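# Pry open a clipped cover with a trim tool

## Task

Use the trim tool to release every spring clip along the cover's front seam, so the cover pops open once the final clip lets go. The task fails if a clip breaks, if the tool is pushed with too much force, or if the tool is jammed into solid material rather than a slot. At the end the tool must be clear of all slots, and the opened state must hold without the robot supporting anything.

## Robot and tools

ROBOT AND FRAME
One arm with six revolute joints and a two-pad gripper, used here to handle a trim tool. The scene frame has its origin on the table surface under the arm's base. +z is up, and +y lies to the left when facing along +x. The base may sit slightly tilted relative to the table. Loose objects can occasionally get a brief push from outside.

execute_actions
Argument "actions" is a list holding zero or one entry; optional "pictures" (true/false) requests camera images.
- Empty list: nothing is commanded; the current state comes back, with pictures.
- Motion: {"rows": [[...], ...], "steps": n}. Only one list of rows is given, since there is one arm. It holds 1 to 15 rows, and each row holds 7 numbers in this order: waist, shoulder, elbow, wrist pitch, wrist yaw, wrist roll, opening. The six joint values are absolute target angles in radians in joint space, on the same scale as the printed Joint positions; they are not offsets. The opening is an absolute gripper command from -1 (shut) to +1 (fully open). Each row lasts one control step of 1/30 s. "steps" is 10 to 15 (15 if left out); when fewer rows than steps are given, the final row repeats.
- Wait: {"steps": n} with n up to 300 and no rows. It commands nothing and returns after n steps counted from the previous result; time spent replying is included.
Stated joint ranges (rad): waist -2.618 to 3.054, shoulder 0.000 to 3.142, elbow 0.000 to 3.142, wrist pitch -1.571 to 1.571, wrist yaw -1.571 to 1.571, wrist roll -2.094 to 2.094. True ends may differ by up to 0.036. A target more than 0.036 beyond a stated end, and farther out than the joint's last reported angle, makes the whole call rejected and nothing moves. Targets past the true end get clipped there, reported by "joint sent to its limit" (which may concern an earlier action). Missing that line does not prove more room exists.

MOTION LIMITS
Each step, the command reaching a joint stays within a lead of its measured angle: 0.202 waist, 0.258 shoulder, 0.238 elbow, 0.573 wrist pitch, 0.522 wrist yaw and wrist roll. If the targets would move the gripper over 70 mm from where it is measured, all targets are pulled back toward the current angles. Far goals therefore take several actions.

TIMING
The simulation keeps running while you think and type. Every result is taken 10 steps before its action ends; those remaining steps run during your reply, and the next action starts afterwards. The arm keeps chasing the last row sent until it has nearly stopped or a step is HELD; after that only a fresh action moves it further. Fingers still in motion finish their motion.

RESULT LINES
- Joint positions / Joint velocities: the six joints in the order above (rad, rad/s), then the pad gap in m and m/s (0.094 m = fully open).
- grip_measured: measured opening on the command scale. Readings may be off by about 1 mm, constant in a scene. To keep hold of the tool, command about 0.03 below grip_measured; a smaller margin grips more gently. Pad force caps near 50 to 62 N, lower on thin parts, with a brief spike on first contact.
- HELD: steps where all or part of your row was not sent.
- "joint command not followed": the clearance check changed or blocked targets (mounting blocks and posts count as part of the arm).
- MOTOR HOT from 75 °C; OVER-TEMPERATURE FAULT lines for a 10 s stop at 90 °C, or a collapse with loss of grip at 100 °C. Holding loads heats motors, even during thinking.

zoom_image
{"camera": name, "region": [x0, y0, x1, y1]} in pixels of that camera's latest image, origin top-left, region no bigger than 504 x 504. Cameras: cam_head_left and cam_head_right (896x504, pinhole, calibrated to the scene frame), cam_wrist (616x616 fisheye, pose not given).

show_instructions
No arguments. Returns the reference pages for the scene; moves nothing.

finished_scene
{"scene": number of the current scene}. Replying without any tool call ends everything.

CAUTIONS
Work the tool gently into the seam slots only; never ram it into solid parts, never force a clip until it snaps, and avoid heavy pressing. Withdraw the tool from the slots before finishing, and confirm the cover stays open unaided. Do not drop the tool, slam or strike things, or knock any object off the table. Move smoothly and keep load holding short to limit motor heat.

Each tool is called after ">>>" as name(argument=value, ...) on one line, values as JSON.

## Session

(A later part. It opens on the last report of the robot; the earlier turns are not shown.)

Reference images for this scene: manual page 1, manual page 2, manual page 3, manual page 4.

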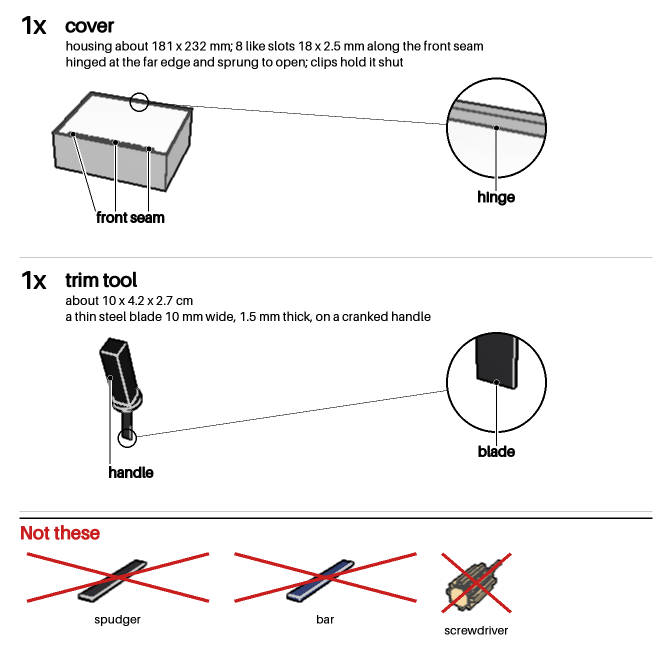

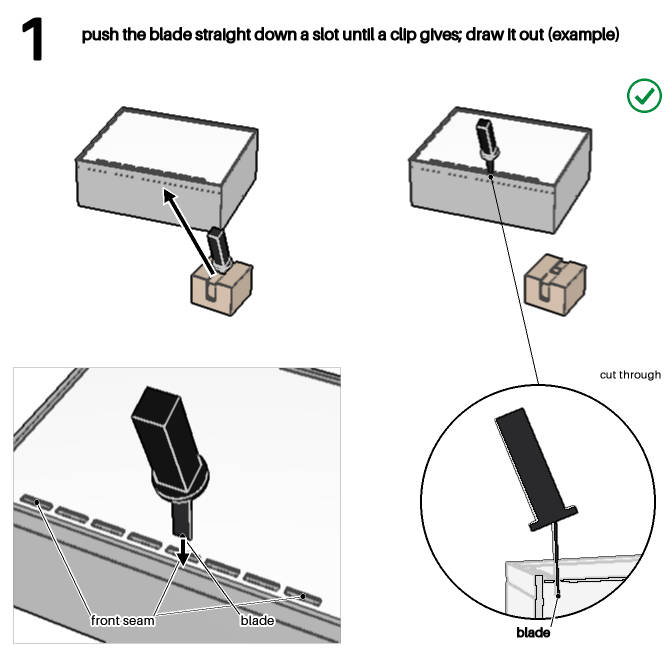

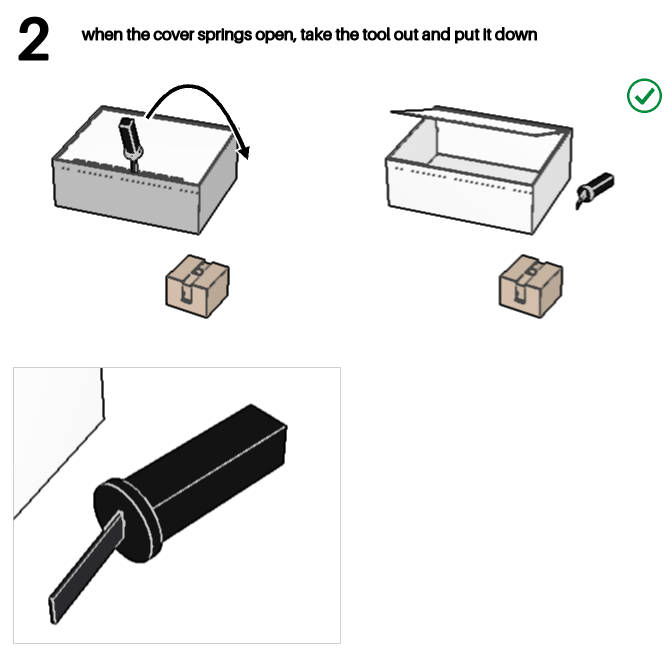

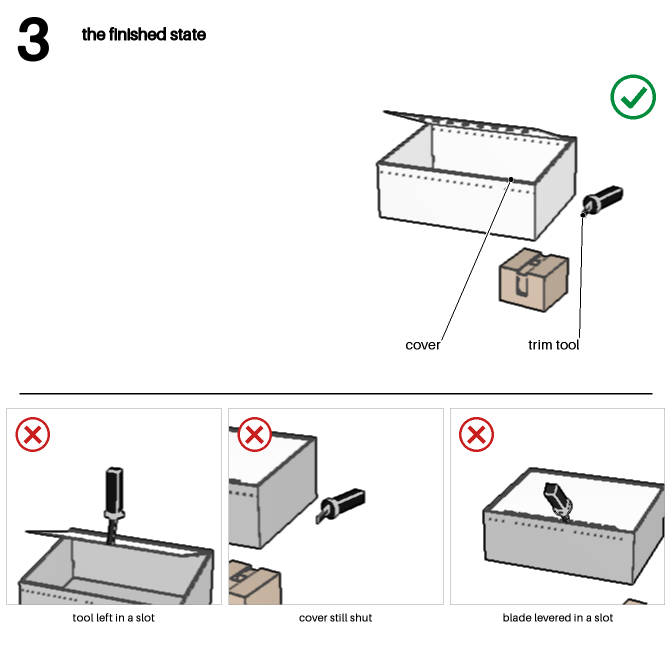

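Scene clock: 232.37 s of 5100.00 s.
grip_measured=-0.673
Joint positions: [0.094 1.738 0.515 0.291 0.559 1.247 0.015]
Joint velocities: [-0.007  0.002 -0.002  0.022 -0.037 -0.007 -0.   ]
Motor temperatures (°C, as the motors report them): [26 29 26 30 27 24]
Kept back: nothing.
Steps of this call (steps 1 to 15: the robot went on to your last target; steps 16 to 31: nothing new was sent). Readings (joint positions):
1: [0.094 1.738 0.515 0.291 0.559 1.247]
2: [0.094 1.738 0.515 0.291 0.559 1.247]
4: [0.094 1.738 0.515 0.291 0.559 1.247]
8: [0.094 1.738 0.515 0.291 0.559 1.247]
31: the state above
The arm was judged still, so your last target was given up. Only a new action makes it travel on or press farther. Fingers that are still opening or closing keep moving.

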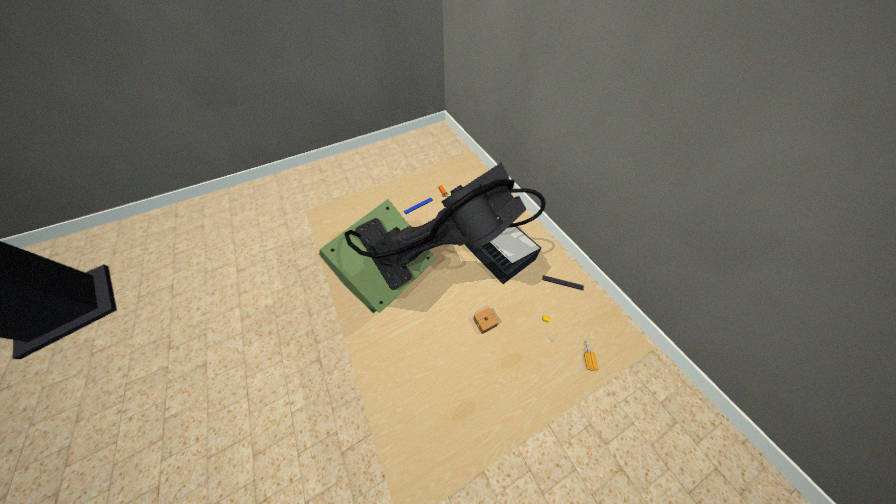

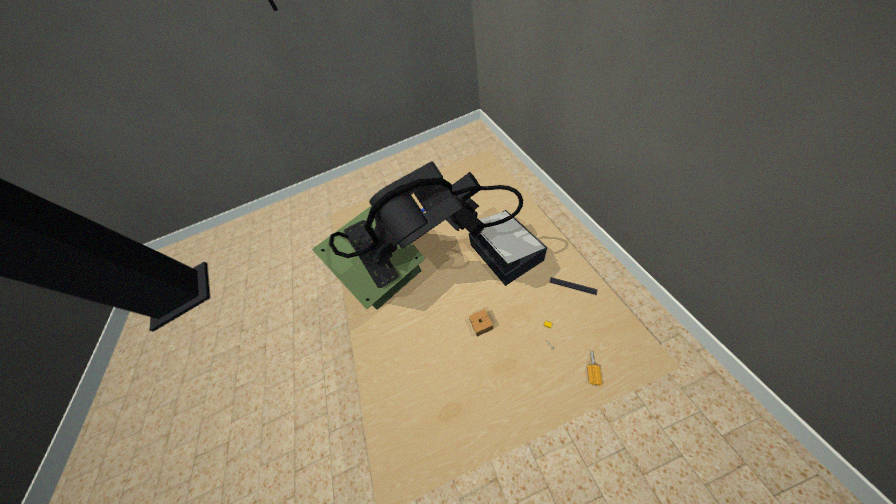

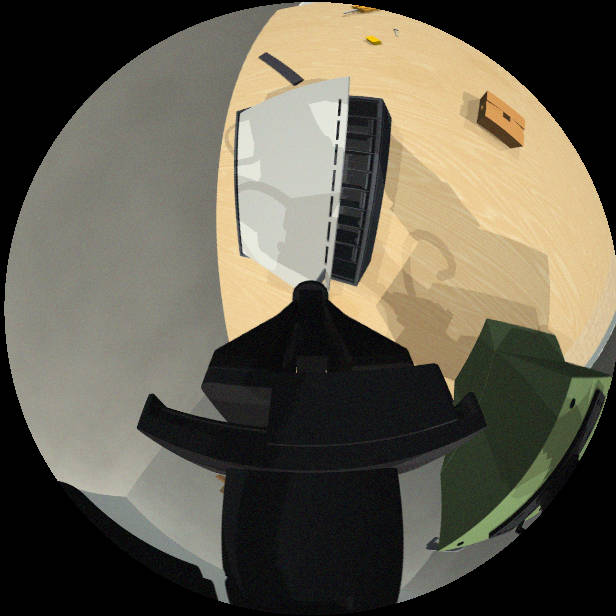

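>>> execute_actions(actions=[{"rows":[[0.094,1.741,0.503,0.296,0.559,1.225,-0.7],[0.094,1.744,0.491,0.301,0.559,1.203,-0.7],[0.094,1.747,0.479,0.306,0.559,1.181,-0.7],[0.094,1.750,0.467,0.311,0.559,1.159,-0.7],[0.094,1.753,0.455,0.316,0.559,1.137,-0.7]],"steps":15}], pictures=true)

Scene clock: 233.10 s of 5100.00 s.
grip_measured=-0.673
Joint positions: [0.094 1.738 0.502 0.303 0.557 1.206 0.015]
Joint velocities: [-0.002 -0.012 -0.252  0.081 -0.051 -0.418  0.001]
Motor temperatures (°C, as the motors report them): [26 29 26 30 27 24]
Steps of this call (steps 1 to 17: nothing new was sent; steps 18 to 22: the first 5 steps of this action). Readings (joint positions):
18: [0.094 1.738 0.515 0.291 0.558 1.246]
19: [0.094 1.738 0.515 0.291 0.558 1.240]
21: [0.094 1.738 0.510 0.297 0.557 1.220]
22: the state above

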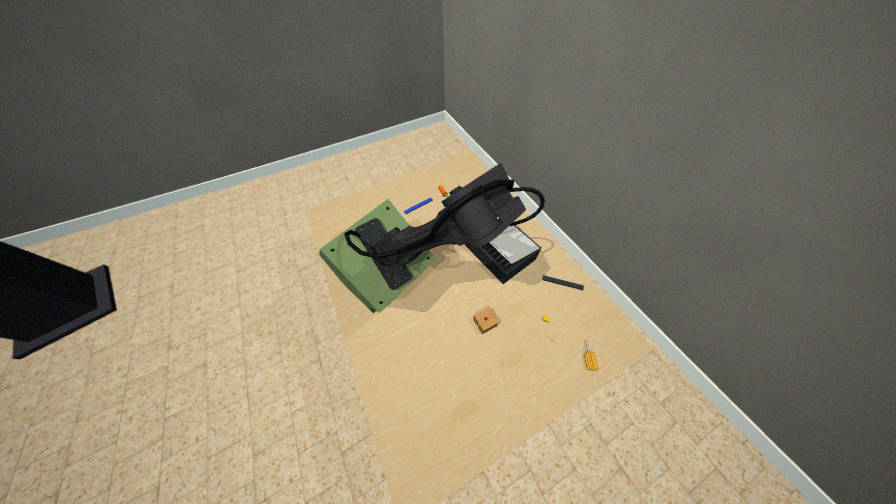

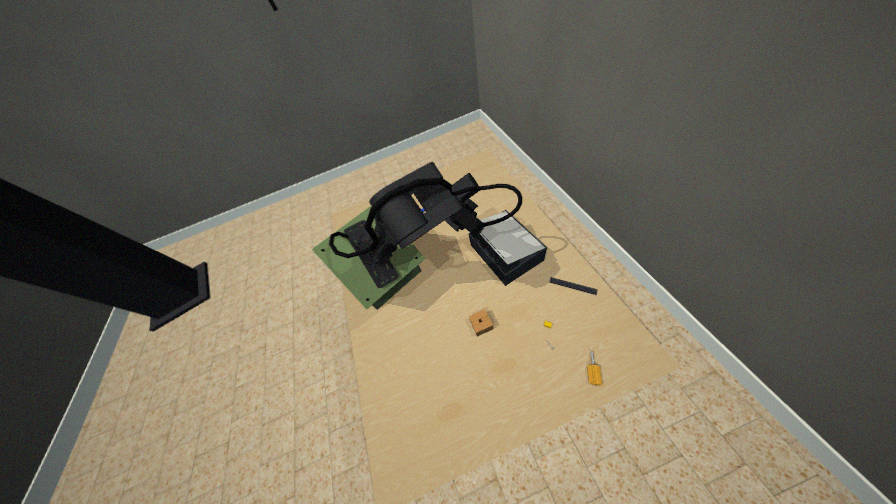

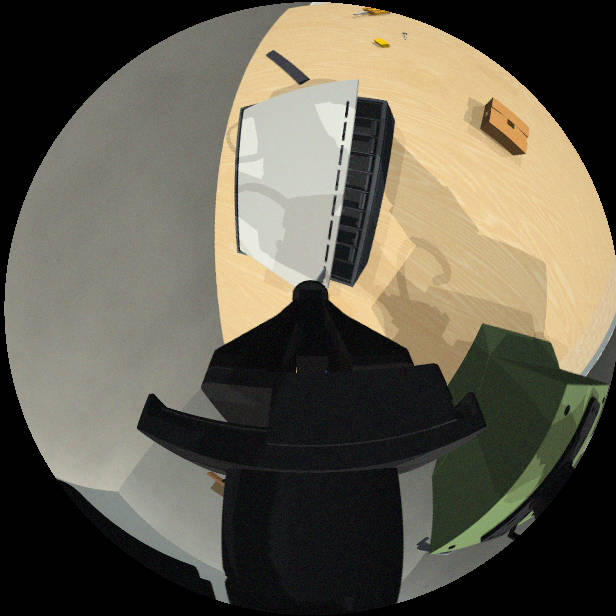

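>>> execute_actions(actions=[])

>>> zoom_image(camera="cam_wrist", region=[260, 220, 380, 320])

Scene clock: 233.43 s of 5100.00 s.
grip_measured=-0.673
Joint positions: [0.094 1.738 0.474 0.306 0.557 1.155 0.015]
Joint velocities: [ 0.002  0.002 -0.007  0.022 -0.066 -0.066 -0.   ]
Motor temperatures (°C, as the motors report them): [26 29 26 30 27 24]
Kept back: nothing.
Steps of this call (steps 1 to 10: the last 10 steps of your previous action). Readings (joint positions):
1: [0.094 1.738 0.494 0.305 0.557 1.195]
2: [0.094 1.738 0.487 0.305 0.557 1.186]
4: [0.094 1.738 0.477 0.305 0.557 1.172]
8: [0.094 1.738 0.474 0.306 0.557 1.158]
10: the state above

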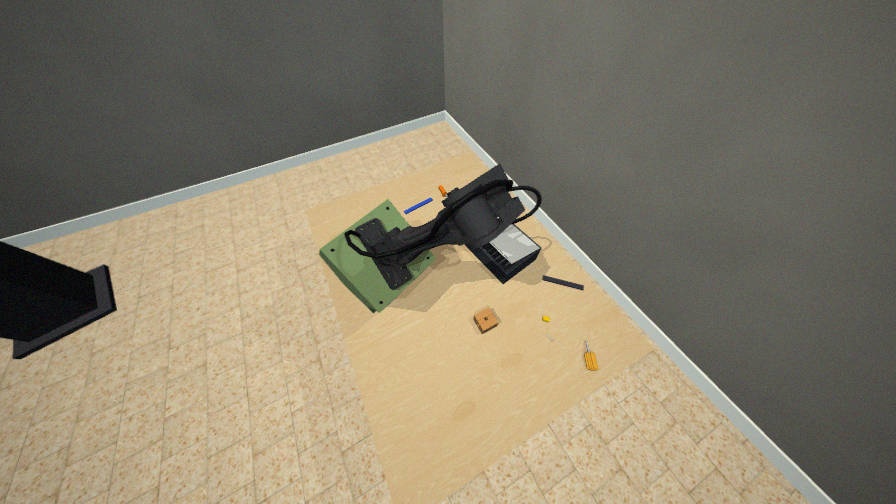

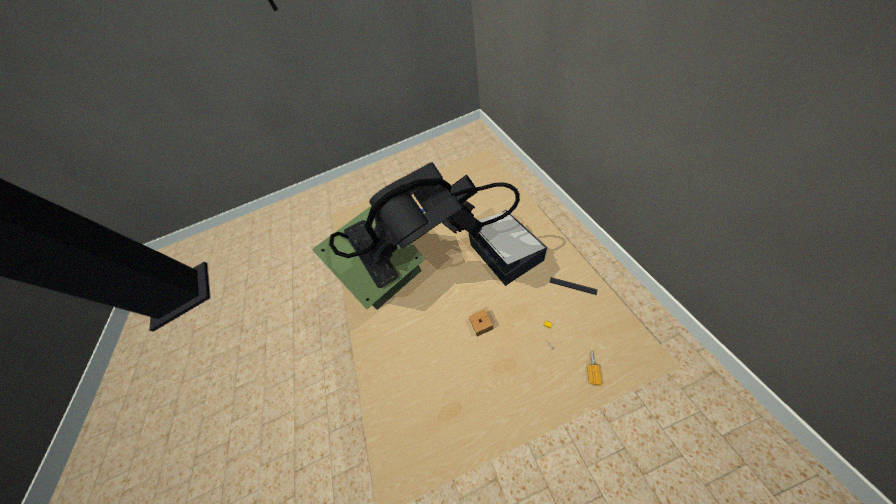

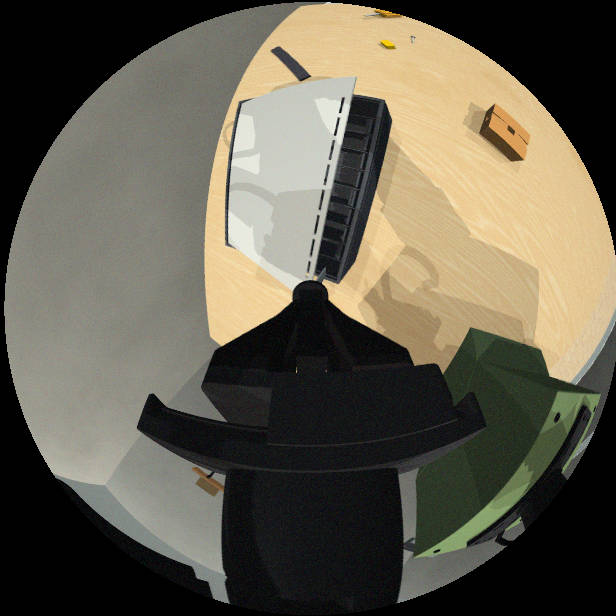

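Region (260, 220, 380, 320) of cam_wrist's 616x616 image, scaled by 4.200, with more detail than that image has.

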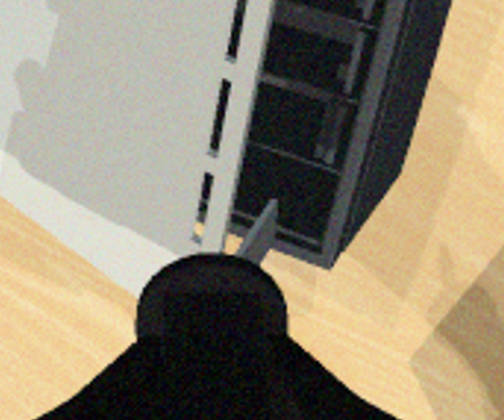

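>>> execute_actions(actions=[{"rows":[[0.094,1.715,0.474,0.280,0.557,1.155,-0.7],[0.094,1.700,0.472,0.265,0.557,1.155,-0.7],[0.094,1.682,0.470,0.247,0.557,1.155,-0.7],[0.094,1.662,0.468,0.227,0.557,1.155,-0.7],[0.094,1.640,0.466,0.205,0.557,1.155,-0.7],[0.094,1.616,0.464,0.181,0.557,1.155,-0.7],[0.094,1.590,0.462,0.155,0.557,1.155,-0.7],[0.094,1.562,0.460,0.127,0.557,1.155,-0.7],[0.094,1.534,0.458,0.099,0.557,1.155,-0.7],[0.094,1.506,0.456,0.071,0.557,1.155,-0.7],[0.094,1.478,0.454,0.043,0.557,1.155,-0.7],[0.094,1.450,0.452,0.015,0.557,1.155,-0.7],[0.094,1.422,0.450,-0.013,0.557,1.155,-0.7],[0.094,1.394,0.448,-0.041,0.557,1.155,-0.7],[0.094,1.366,0.446,-0.069,0.557,1.155,-0.7]],"steps":15}], pictures=false)

>>> execute_actions(actions=[{"rows":[[0.08,1.34,0.44,-0.09,0.54,1.13,-0.7],[0.06,1.315,0.43,-0.105,0.52,1.10,-0.7],[0.035,1.29,0.42,-0.12,0.49,1.06,-0.7],[0.005,1.265,0.41,-0.13,0.46,1.02,-0.7],[-0.03,1.24,0.40,-0.135,0.42,0.97,-0.7],[-0.07,1.215,0.39,-0.135,0.38,0.92,-0.7],[-0.11,1.19,0.38,-0.13,0.34,0.87,-0.7],[-0.15,1.165,0.37,-0.12,0.30,0.82,-0.7],[-0.19,1.14,0.36,-0.11,0.26,0.77,-0.7],[-0.23,1.12,0.35,-0.10,0.22,0.72,-0.7],[-0.27,1.10,0.34,-0.09,0.18,0.67,-0.7],[-0.31,1.085,0.335,-0.08,0.14,0.62,-0.7],[-0.35,1.07,0.33,-0.07,0.10,0.57,-0.7],[-0.39,1.06,0.325,-0.06,0.06,0.52,-0.7],[-0.43,1.05,0.32,-0.05,0.02,0.47,-0.7]],"steps":15}], pictures=true)

Scene clock: 241.83 s of 5100.00 s.
grip_measured=-0.673
Joint positions: [0.094 1.698 0.474 0.27  0.557 1.149 0.015]
Joint velocities: [-0.012 -0.549 -0.002 -0.388  0.051  0.007 -0.001]
Motor temperatures (°C, as the motors report them): [26 29 26 31 27 24]
Steps of this call (steps 1 to 30: the robot went on to your last target; steps 31 to 90: nothing new was sent; then 5.23 s passed at rest; steps 91 to 95: the first 5 steps of this action). Readings (joint positions):
91: [0.094 1.738 0.474 0.306 0.557 1.149]
92: [0.094 1.735 0.474 0.302 0.557 1.149]
94: [0.094 1.716 0.474 0.283 0.557 1.149]
95: the state above

Scene clock: 242.33 s of 5100.00 s.
grip_measured=-0.673
Joint positions: [ 0.028  1.295  0.447 -0.033  0.506  1.086  0.015]
Joint velocities: [-0.838 -0.711 -0.339 -0.564 -0.549 -0.667  0.   ]
Motor temperatures (°C, as the motors report them): [26 29 26 31 27 24]
Steps of this call (steps 1 to 10: the last 10 steps of your previous action; steps 11 to 15: the first 5 steps of this action). Readings (joint positions):
11: [0.093 1.401 0.474 0.040 0.556 1.147]
12: [0.087 1.374 0.471 0.019 0.550 1.141]
14: [0.055 1.320 0.457 -0.017 0.525 1.110]
15: the state above

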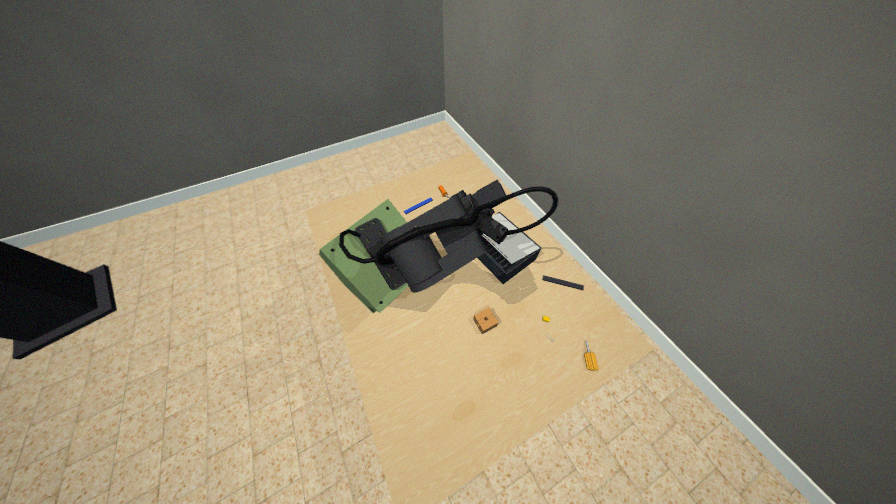

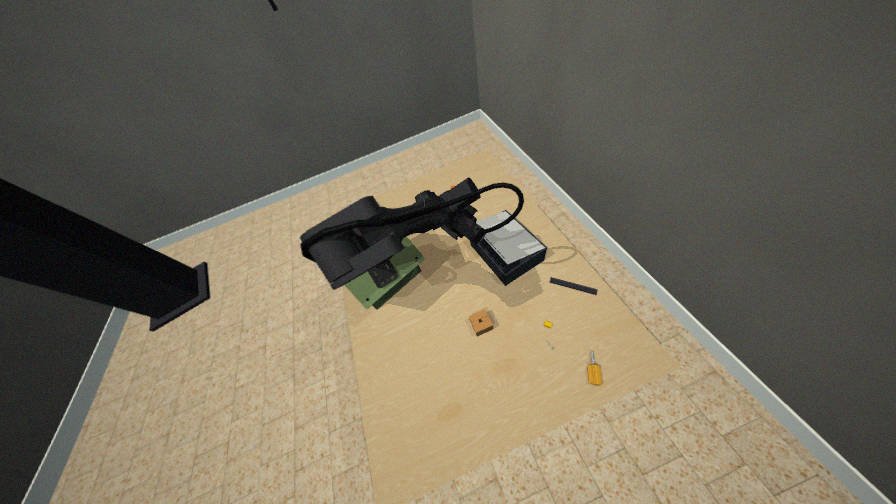

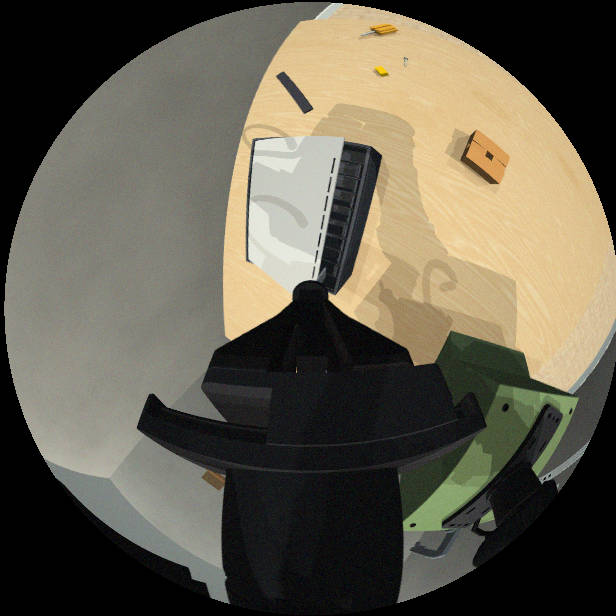

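>>> execute_actions(actions=[{"rows":[[-0.47,1.05,0.32,-0.04,-0.02,0.42,-0.7],[-0.51,1.055,0.325,-0.03,-0.06,0.37,-0.7],[-0.55,1.065,0.335,-0.02,-0.10,0.32,-0.7],[-0.59,1.08,0.35,-0.01,-0.14,0.27,-0.7],[-0.63,1.10,0.37,0.0,-0.18,0.22,-0.7],[-0.67,1.125,0.395,0.01,-0.22,0.17,-0.7],[-0.71,1.15,0.425,0.02,-0.26,0.12,-0.7],[-0.75,1.18,0.46,0.03,-0.30,0.07,-0.7],[-0.79,1.21,0.495,0.04,-0.35,0.02,-0.7],[-0.83,1.24,0.53,0.05,-0.40,-0.03,-0.7],[-0.87,1.27,0.565,0.06,-0.45,-0.08,-0.7],[-0.91,1.30,0.60,0.07,-0.50,-0.13,-0.7],[-0.95,1.335,0.64,0.08,-0.55,-0.18,-0.7],[-0.99,1.37,0.68,0.09,-0.60,-0.23,-0.7],[-1.03,1.405,0.72,0.10,-0.65,-0.28,-0.7]],"steps":15}], pictures=true)

Scene clock: 243.03 s of 5100.00 s.
grip_measured=-0.673
Joint positions: [-0.558  1.071  0.343 -0.044 -0.044  0.388  0.015]
Joint velocities: [-1.179  0.11  -0.007  0.286 -0.799 -1.004  0.001]
Motor temperatures (°C, as the motors report them): [26 29 26 31 27 24]
Steps of this call (steps 1 to 10: the last 10 steps of your previous action; steps 11 to 16: the robot went on to your last target; steps 17 to 21: the first 5 steps of this action). Readings (joint positions):
17: [-0.432 1.069 0.343 -0.065 0.061 0.514]
18: [-0.451 1.069 0.343 -0.062 0.038 0.489]
20: [-0.518 1.069 0.343 -0.052 -0.015 0.425]
21: the state above

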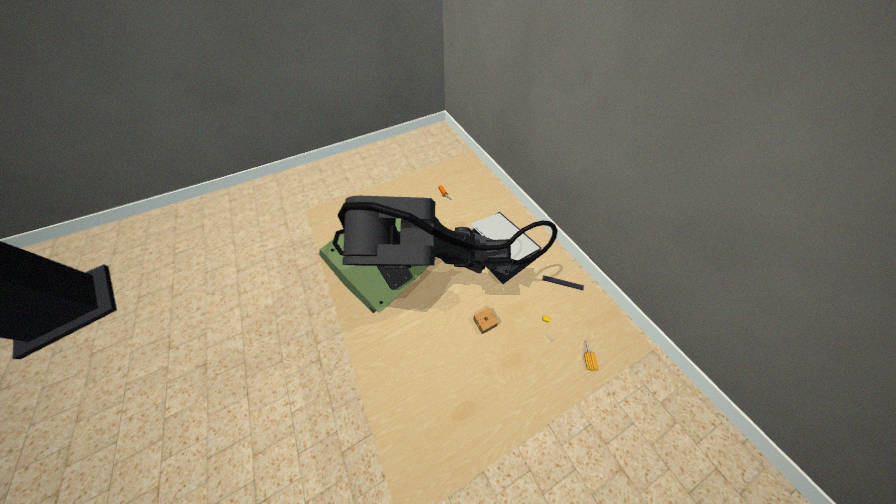

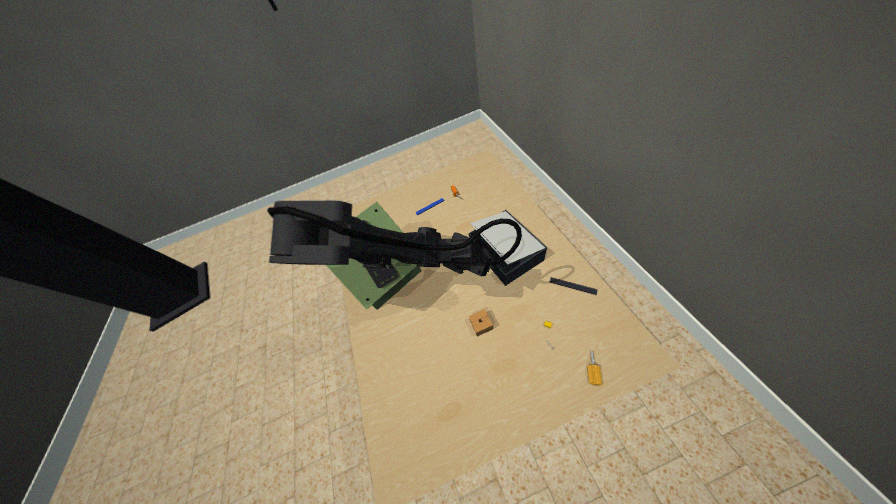

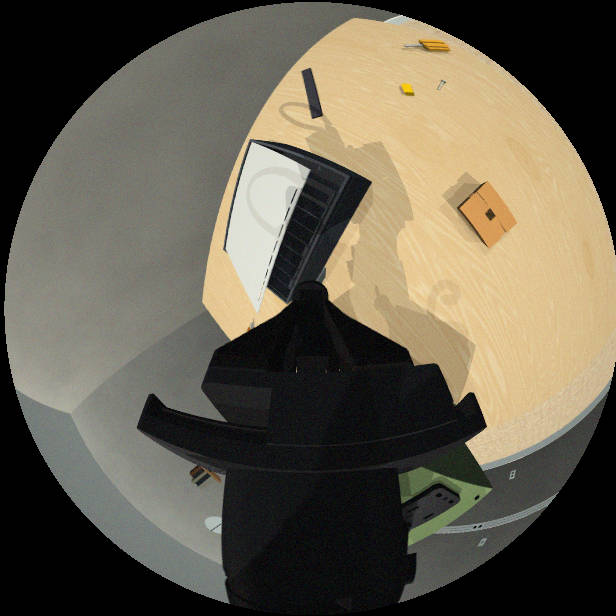

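>>> execute_actions(actions=[{"rows":[[-1.06,1.445,0.765,0.11,-0.69,-0.33,-0.7],[-1.09,1.49,0.81,0.12,-0.73,-0.38,-0.7],[-1.12,1.535,0.86,0.13,-0.77,-0.43,-0.7],[-1.15,1.58,0.91,0.14,-0.81,-0.48,-0.7],[-1.18,1.625,0.96,0.15,-0.85,-0.53,-0.7],[-1.21,1.67,1.01,0.16,-0.89,-0.58,-0.7],[-1.24,1.715,1.06,0.17,-0.93,-0.63,-0.7],[-1.27,1.76,1.11,0.18,-0.97,-0.68,-0.7],[-1.30,1.805,1.16,0.19,-1.01,-0.73,-0.7],[-1.325,1.85,1.21,0.20,-1.05,-0.78,-0.7],[-1.35,1.895,1.26,0.21,-1.09,-0.82,-0.7],[-1.375,1.94,1.31,0.22,-1.13,-0.86,-0.7],[-1.395,1.985,1.355,0.23,-1.17,-0.90,-0.7],[-1.415,2.03,1.40,0.245,-1.205,-0.93,-0.7],[-1.43,2.075,1.44,0.26,-1.24,-0.96,-0.7]],"steps":15}], pictures=false)

>>> execute_actions(actions=[{"rows":[[-1.44,2.11,1.475,0.27,-1.265,-0.98,-0.7],[-1.446,2.14,1.505,0.28,-1.285,-0.99,-0.7],[-1.446,2.17,1.53,0.288,-1.30,-1.0,-0.7],[-1.446,2.19,1.545,0.292,-1.30,-1.0,-0.7],[-1.446,2.20,1.553,0.294,-1.30,-1.0,-0.7]],"steps":15}], pictures=false)

>>> execute_actions(actions=[{"steps":12}], pictures=true)

Scene clock: 244.07 s of 5100.00 s.
grip_measured=-0.673
Joint positions: [-1.109  1.534  0.848  0.101 -0.726 -0.377  0.015]
Joint velocities: [-0.818  1.38   1.443  0.168 -0.755 -0.93   0.001]
Motor temperatures (°C, as the motors report them): [26 29 26 31 27 24]
Steps of this call (steps 1 to 10: the last 10 steps of your previous action; steps 11 to 26: the robot went on to your last target; steps 27 to 31: the first 5 steps of this action). Readings (joint positions):
27: [-1.037 1.395 0.712 0.094 -0.632 -0.272]
28: [-1.045 1.413 0.728 0.094 -0.650 -0.290]
30: [-1.082 1.487 0.799 0.096 -0.699 -0.343]
31: the state above

Scene clock: 244.57 s of 5100.00 s.
grip_measured=-0.672
Joint positions: [-1.454  2.158  1.509  0.264 -1.194 -0.922  0.015]
Joint velocities: [-0.085  0.672  0.393  0.256 -0.476 -0.476  0.001]
Motor temperatures (°C, as the motors report them): [26 29 26 31 27 24]
Steps of this call (steps 1 to 10: the last 10 steps of your previous action; steps 11 to 15: the first 5 steps of this action). Readings (joint positions):
11: [-1.413 2.025 1.399 0.224 -1.097 -0.826]
12: [-1.429 2.064 1.436 0.236 -1.127 -0.857]
14: [-1.450 2.132 1.492 0.257 -1.177 -0.905]
15: the state above

Scene clock: 244.97 s of 5100.00 s.
grip_measured=-0.672
Joint positions: [-1.454  2.203  1.526  0.283 -1.269 -0.986  0.015]
Joint velocities: [ 0.002 -0.002  0.002  0.037 -0.022 -0.022  0.001]
Motor temperatures (°C, as the motors report them): [26 29 26 31 27 24]
Kept back: nothing.
Steps of this call (steps 1 to 10: the last 10 steps of your previous action; steps 11 to 12: the robot went on to your last target). Readings (joint positions):
1: [-1.456 2.177 1.518 0.268 -1.207 -0.935]
2: [-1.456 2.190 1.520 0.270 -1.219 -0.947]
4: [-1.454 2.202 1.520 0.270 -1.237 -0.963]
8: [-1.454 2.203 1.523 0.277 -1.260 -0.979]
12: the state above

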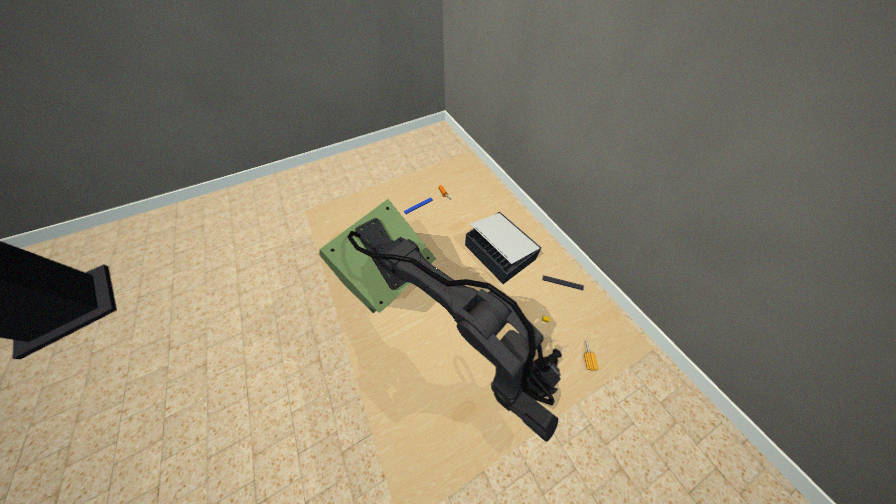

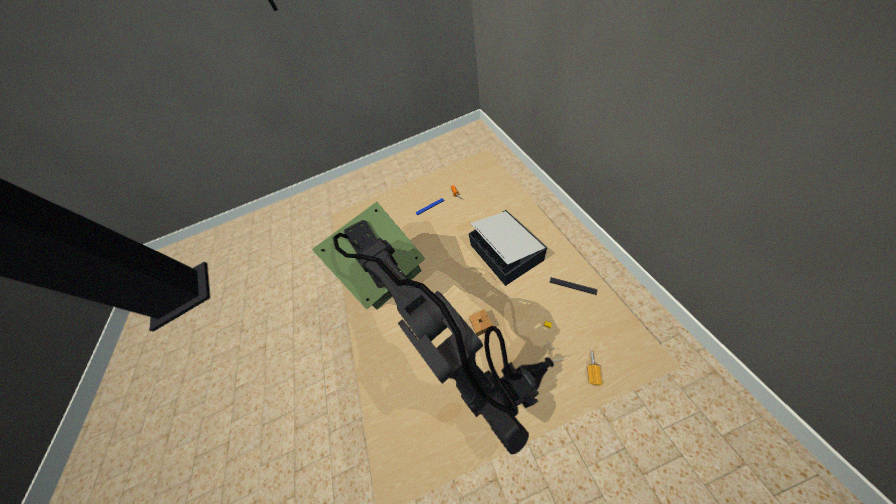

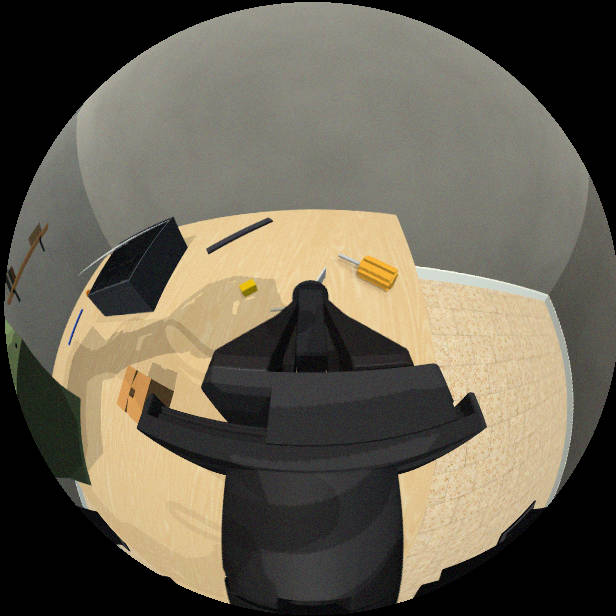

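>>> execute_actions(actions=[{"rows":[[-1.47,2.215,1.545,0.31,-1.31,-1.005,-0.7],[-1.485,2.23,1.55,0.325,-1.33,-1.005,-0.7],[-1.50,2.245,1.553,0.34,-1.35,-1.005,-0.7],[-1.515,2.26,1.553,0.355,-1.37,-1.005,-0.7],[-1.53,2.275,1.553,0.37,-1.39,-1.005,-0.7],[-1.545,2.29,1.553,0.385,-1.40,-1.005,-0.7],[-1.555,2.305,1.553,0.40,-1.41,-1.005,-0.7],[-1.555,2.32,1.553,0.415,-1.41,-1.005,-0.7],[-1.555,2.335,1.553,0.43,-1.41,-1.005,-0.7],[-1.555,2.35,1.553,0.445,-1.41,-1.005,-0.7],[-1.555,2.365,1.553,0.46,-1.41,-1.005,-0.7],[-1.555,2.38,1.553,0.475,-1.41,-1.005,-0.7]],"steps":15}], pictures=false)

>>> execute_actions(actions=[{"steps":20}], pictures=true)

Scene clock: 246.53 s of 5100.00 s.
grip_measured=-0.672
Joint positions: [-1.457  2.205  1.526  0.294 -1.28  -0.992  0.015]
Joint velocities: [ 0.007 -0.002 -0.012 -0.022 -0.037  0.037 -0.001]
Motor temperatures (°C, as the motors report them): [26 29 26 31 27 24]
Kept back: nothing.
A step of this action was HELD (marked below), so the last 10 steps of it were dropped. The arm can still carry out the HELD step.
Steps of this call (steps 1 to 30: the robot went on to your last target; steps 31 to 42: nothing new was sent; steps 43 to 47: the first 5 steps of this action). Readings (joint positions):
43: [-1.454 2.203 1.526 0.287 -1.277 -0.992]
44: [-1.456 2.205 1.526 0.293 -1.282 -0.992]
45: [-1.456 2.205 1.526 0.294 -1.282 -0.992] HELD
46: [-1.457 2.205 1.526 0.294 -1.281 -0.992] HELD
47: the state above HELD
joint command not followed: on one or more control steps a check withheld the commanded joint targets, and the robot was not sent them on those steps. On the call's last step the targets were still withheld.
cause: the commanded joint targets would bring two parts of the arm too close to each other (its wrist (the part past joint 4) and its wrist camera, with joints 5 (wrist yaw) and 6 (wrist roll) between them); next, command targets that bring no two parts of the arm closer together.

Scene clock: 247.20 s of 5100.00 s.
grip_measured=-0.672
Joint positions: [-1.457  2.205  1.526  0.294 -1.279 -0.992  0.015]
Joint velocities: [-0.012 -0.002 -0.012 -0.022  0.007  0.066  0.   ]
Motor temperatures (°C, as the motors report them): [26 30 26 31 27 24]
Kept back: nothing.
Steps of this call (steps 1 to 20: nothing new was sent). Readings (joint positions):
1: [-1.457 2.205 1.526 0.294 -1.280 -0.992]
2: [-1.457 2.205 1.526 0.294 -1.280 -0.992]
4: [-1.457 2.205 1.526 0.294 -1.280 -0.992]
8: [-1.457 2.205 1.526 0.294 -1.280 -0.992]
20: the state above

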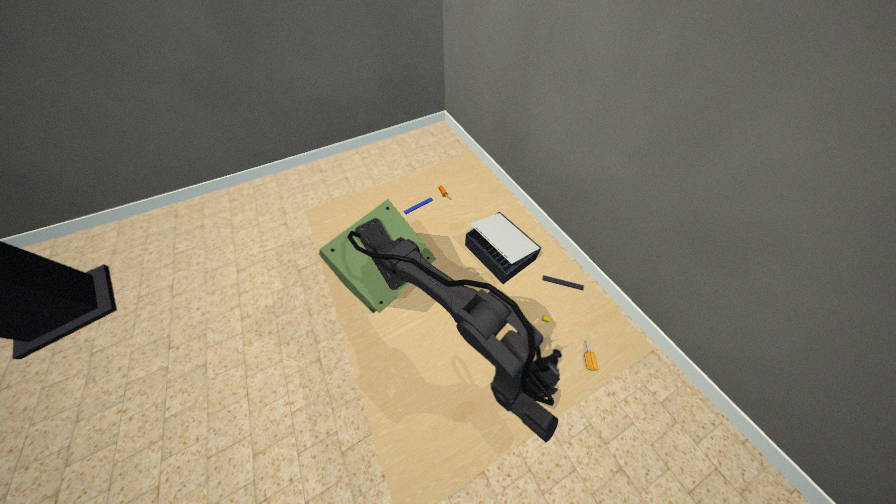

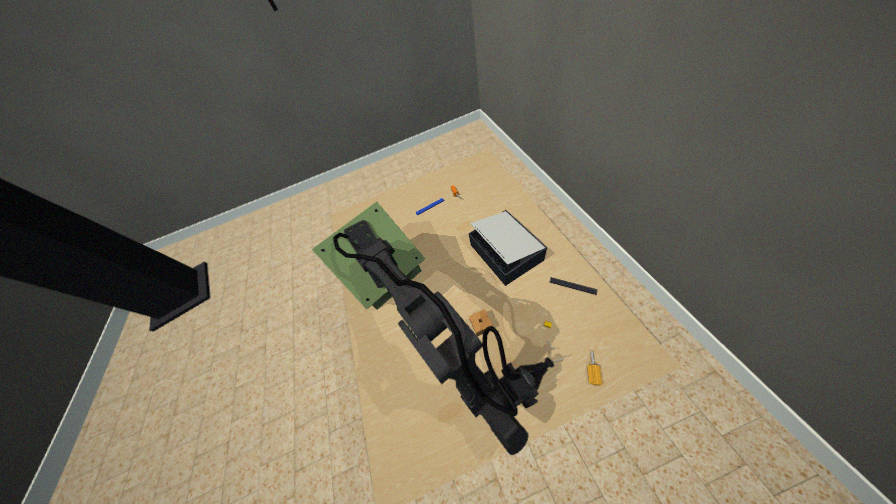

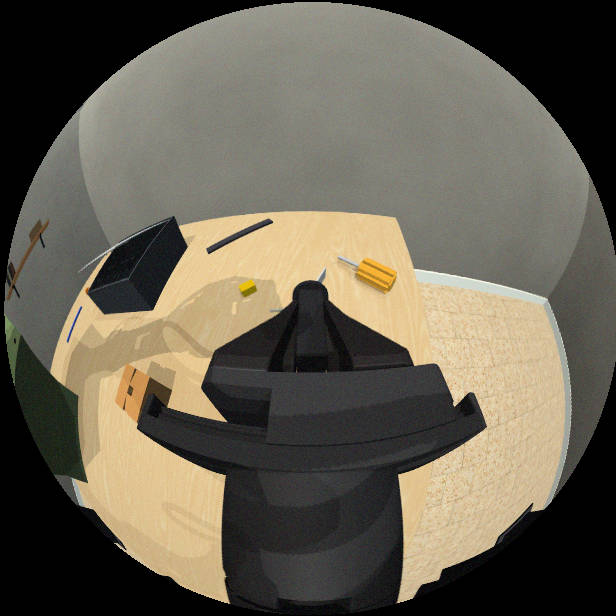

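>>> execute_actions(actions=[{"rows":[[-1.457,2.21,1.535,0.32,-1.265,-0.97,-0.7],[-1.457,2.22,1.545,0.35,-1.25,-0.945,-0.7],[-1.457,2.23,1.553,0.385,-1.24,-0.92,-0.7],[-1.457,2.24,1.553,0.42,-1.23,-0.89,-0.7],[-1.457,2.25,1.553,0.455,-1.22,-0.86,-0.7],[-1.457,2.26,1.553,0.49,-1.22,-0.83,-0.7],[-1.457,2.27,1.553,0.525,-1.22,-0.805,-0.7],[-1.457,2.28,1.553,0.56,-1.22,-0.78,-0.7],[-1.457,2.29,1.553,0.595,-1.22,-0.76,-0.7],[-1.457,2.30,1.553,0.625,-1.22,-0.745,-0.7],[-1.457,2.31,1.553,0.65,-1.22,-0.735,-0.7],[-1.457,2.32,1.553,0.67,-1.22,-0.73,-0.7],[-1.457,2.33,1.553,0.685,-1.22,-0.73,-0.7],[-1.457,2.34,1.553,0.695,-1.22,-0.73,-0.7],[-1.457,2.35,1.553,0.705,-1.22,-0.73,-0.7]],"steps":15}], pictures=false)

>>> execute_actions(actions=[{"steps":20}], pictures=true)

Scene clock: 248.70 s of 5100.00 s.
grip_measured=-0.672
Joint positions: [-1.457  2.213  1.526  0.358 -1.252 -0.942  0.015]
Joint velocities: [ 0.007  0.134 -0.002  0.652  0.212  0.447 -0.   ]
Motor temperatures (°C, as the motors report them): [25 30 26 31 27 24]
Steps of this call (steps 1 to 40: nothing new was sent; steps 41 to 45: the first 5 steps of this action). Readings (joint positions):
41: [-1.457 2.205 1.526 0.296 -1.277 -0.990]
42: [-1.457 2.205 1.526 0.303 -1.272 -0.984]
44: [-1.457 2.208 1.526 0.335 -1.259 -0.960]
45: the state above

Scene clock: 249.37 s of 5100.00 s.
grip_measured=-0.672
Joint positions: [-1.457  2.344  1.526  0.686 -1.22  -0.742  0.015]
Joint velocities: [ 0.007 -0.002 -0.007  0.081  0.037 -0.022 -0.   ]
Motor temperatures (°C, as the motors report them): [25 30 26 31 27 24]
Kept back: nothing.
Steps of this call (steps 1 to 10: the last 10 steps of your previous action; steps 11 to 20: the robot went on to your last target). Readings (joint positions):
1: [-1.457 2.219 1.526 0.383 -1.246 -0.923]
2: [-1.457 2.228 1.526 0.411 -1.241 -0.902]
4: [-1.457 2.249 1.526 0.469 -1.233 -0.858]
8: [-1.457 2.297 1.526 0.577 -1.224 -0.790]
20: the state above

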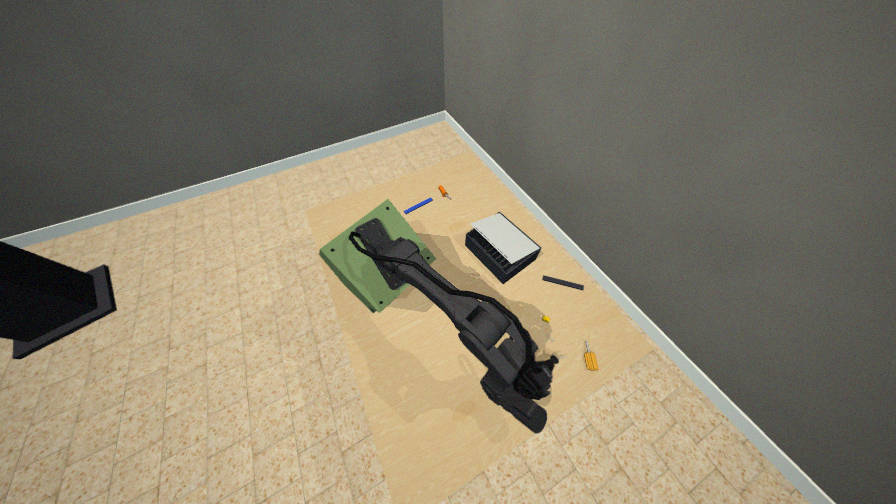

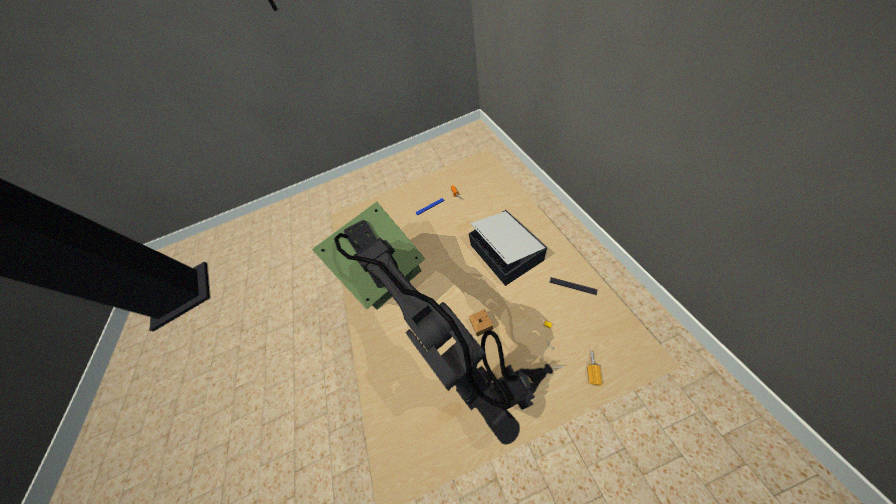

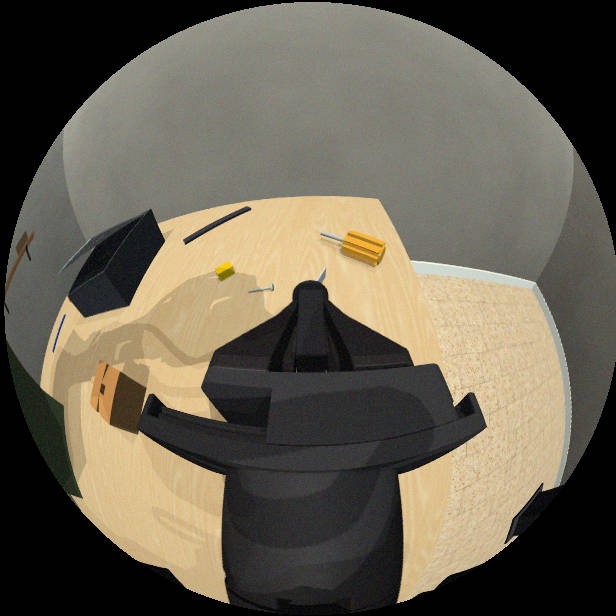

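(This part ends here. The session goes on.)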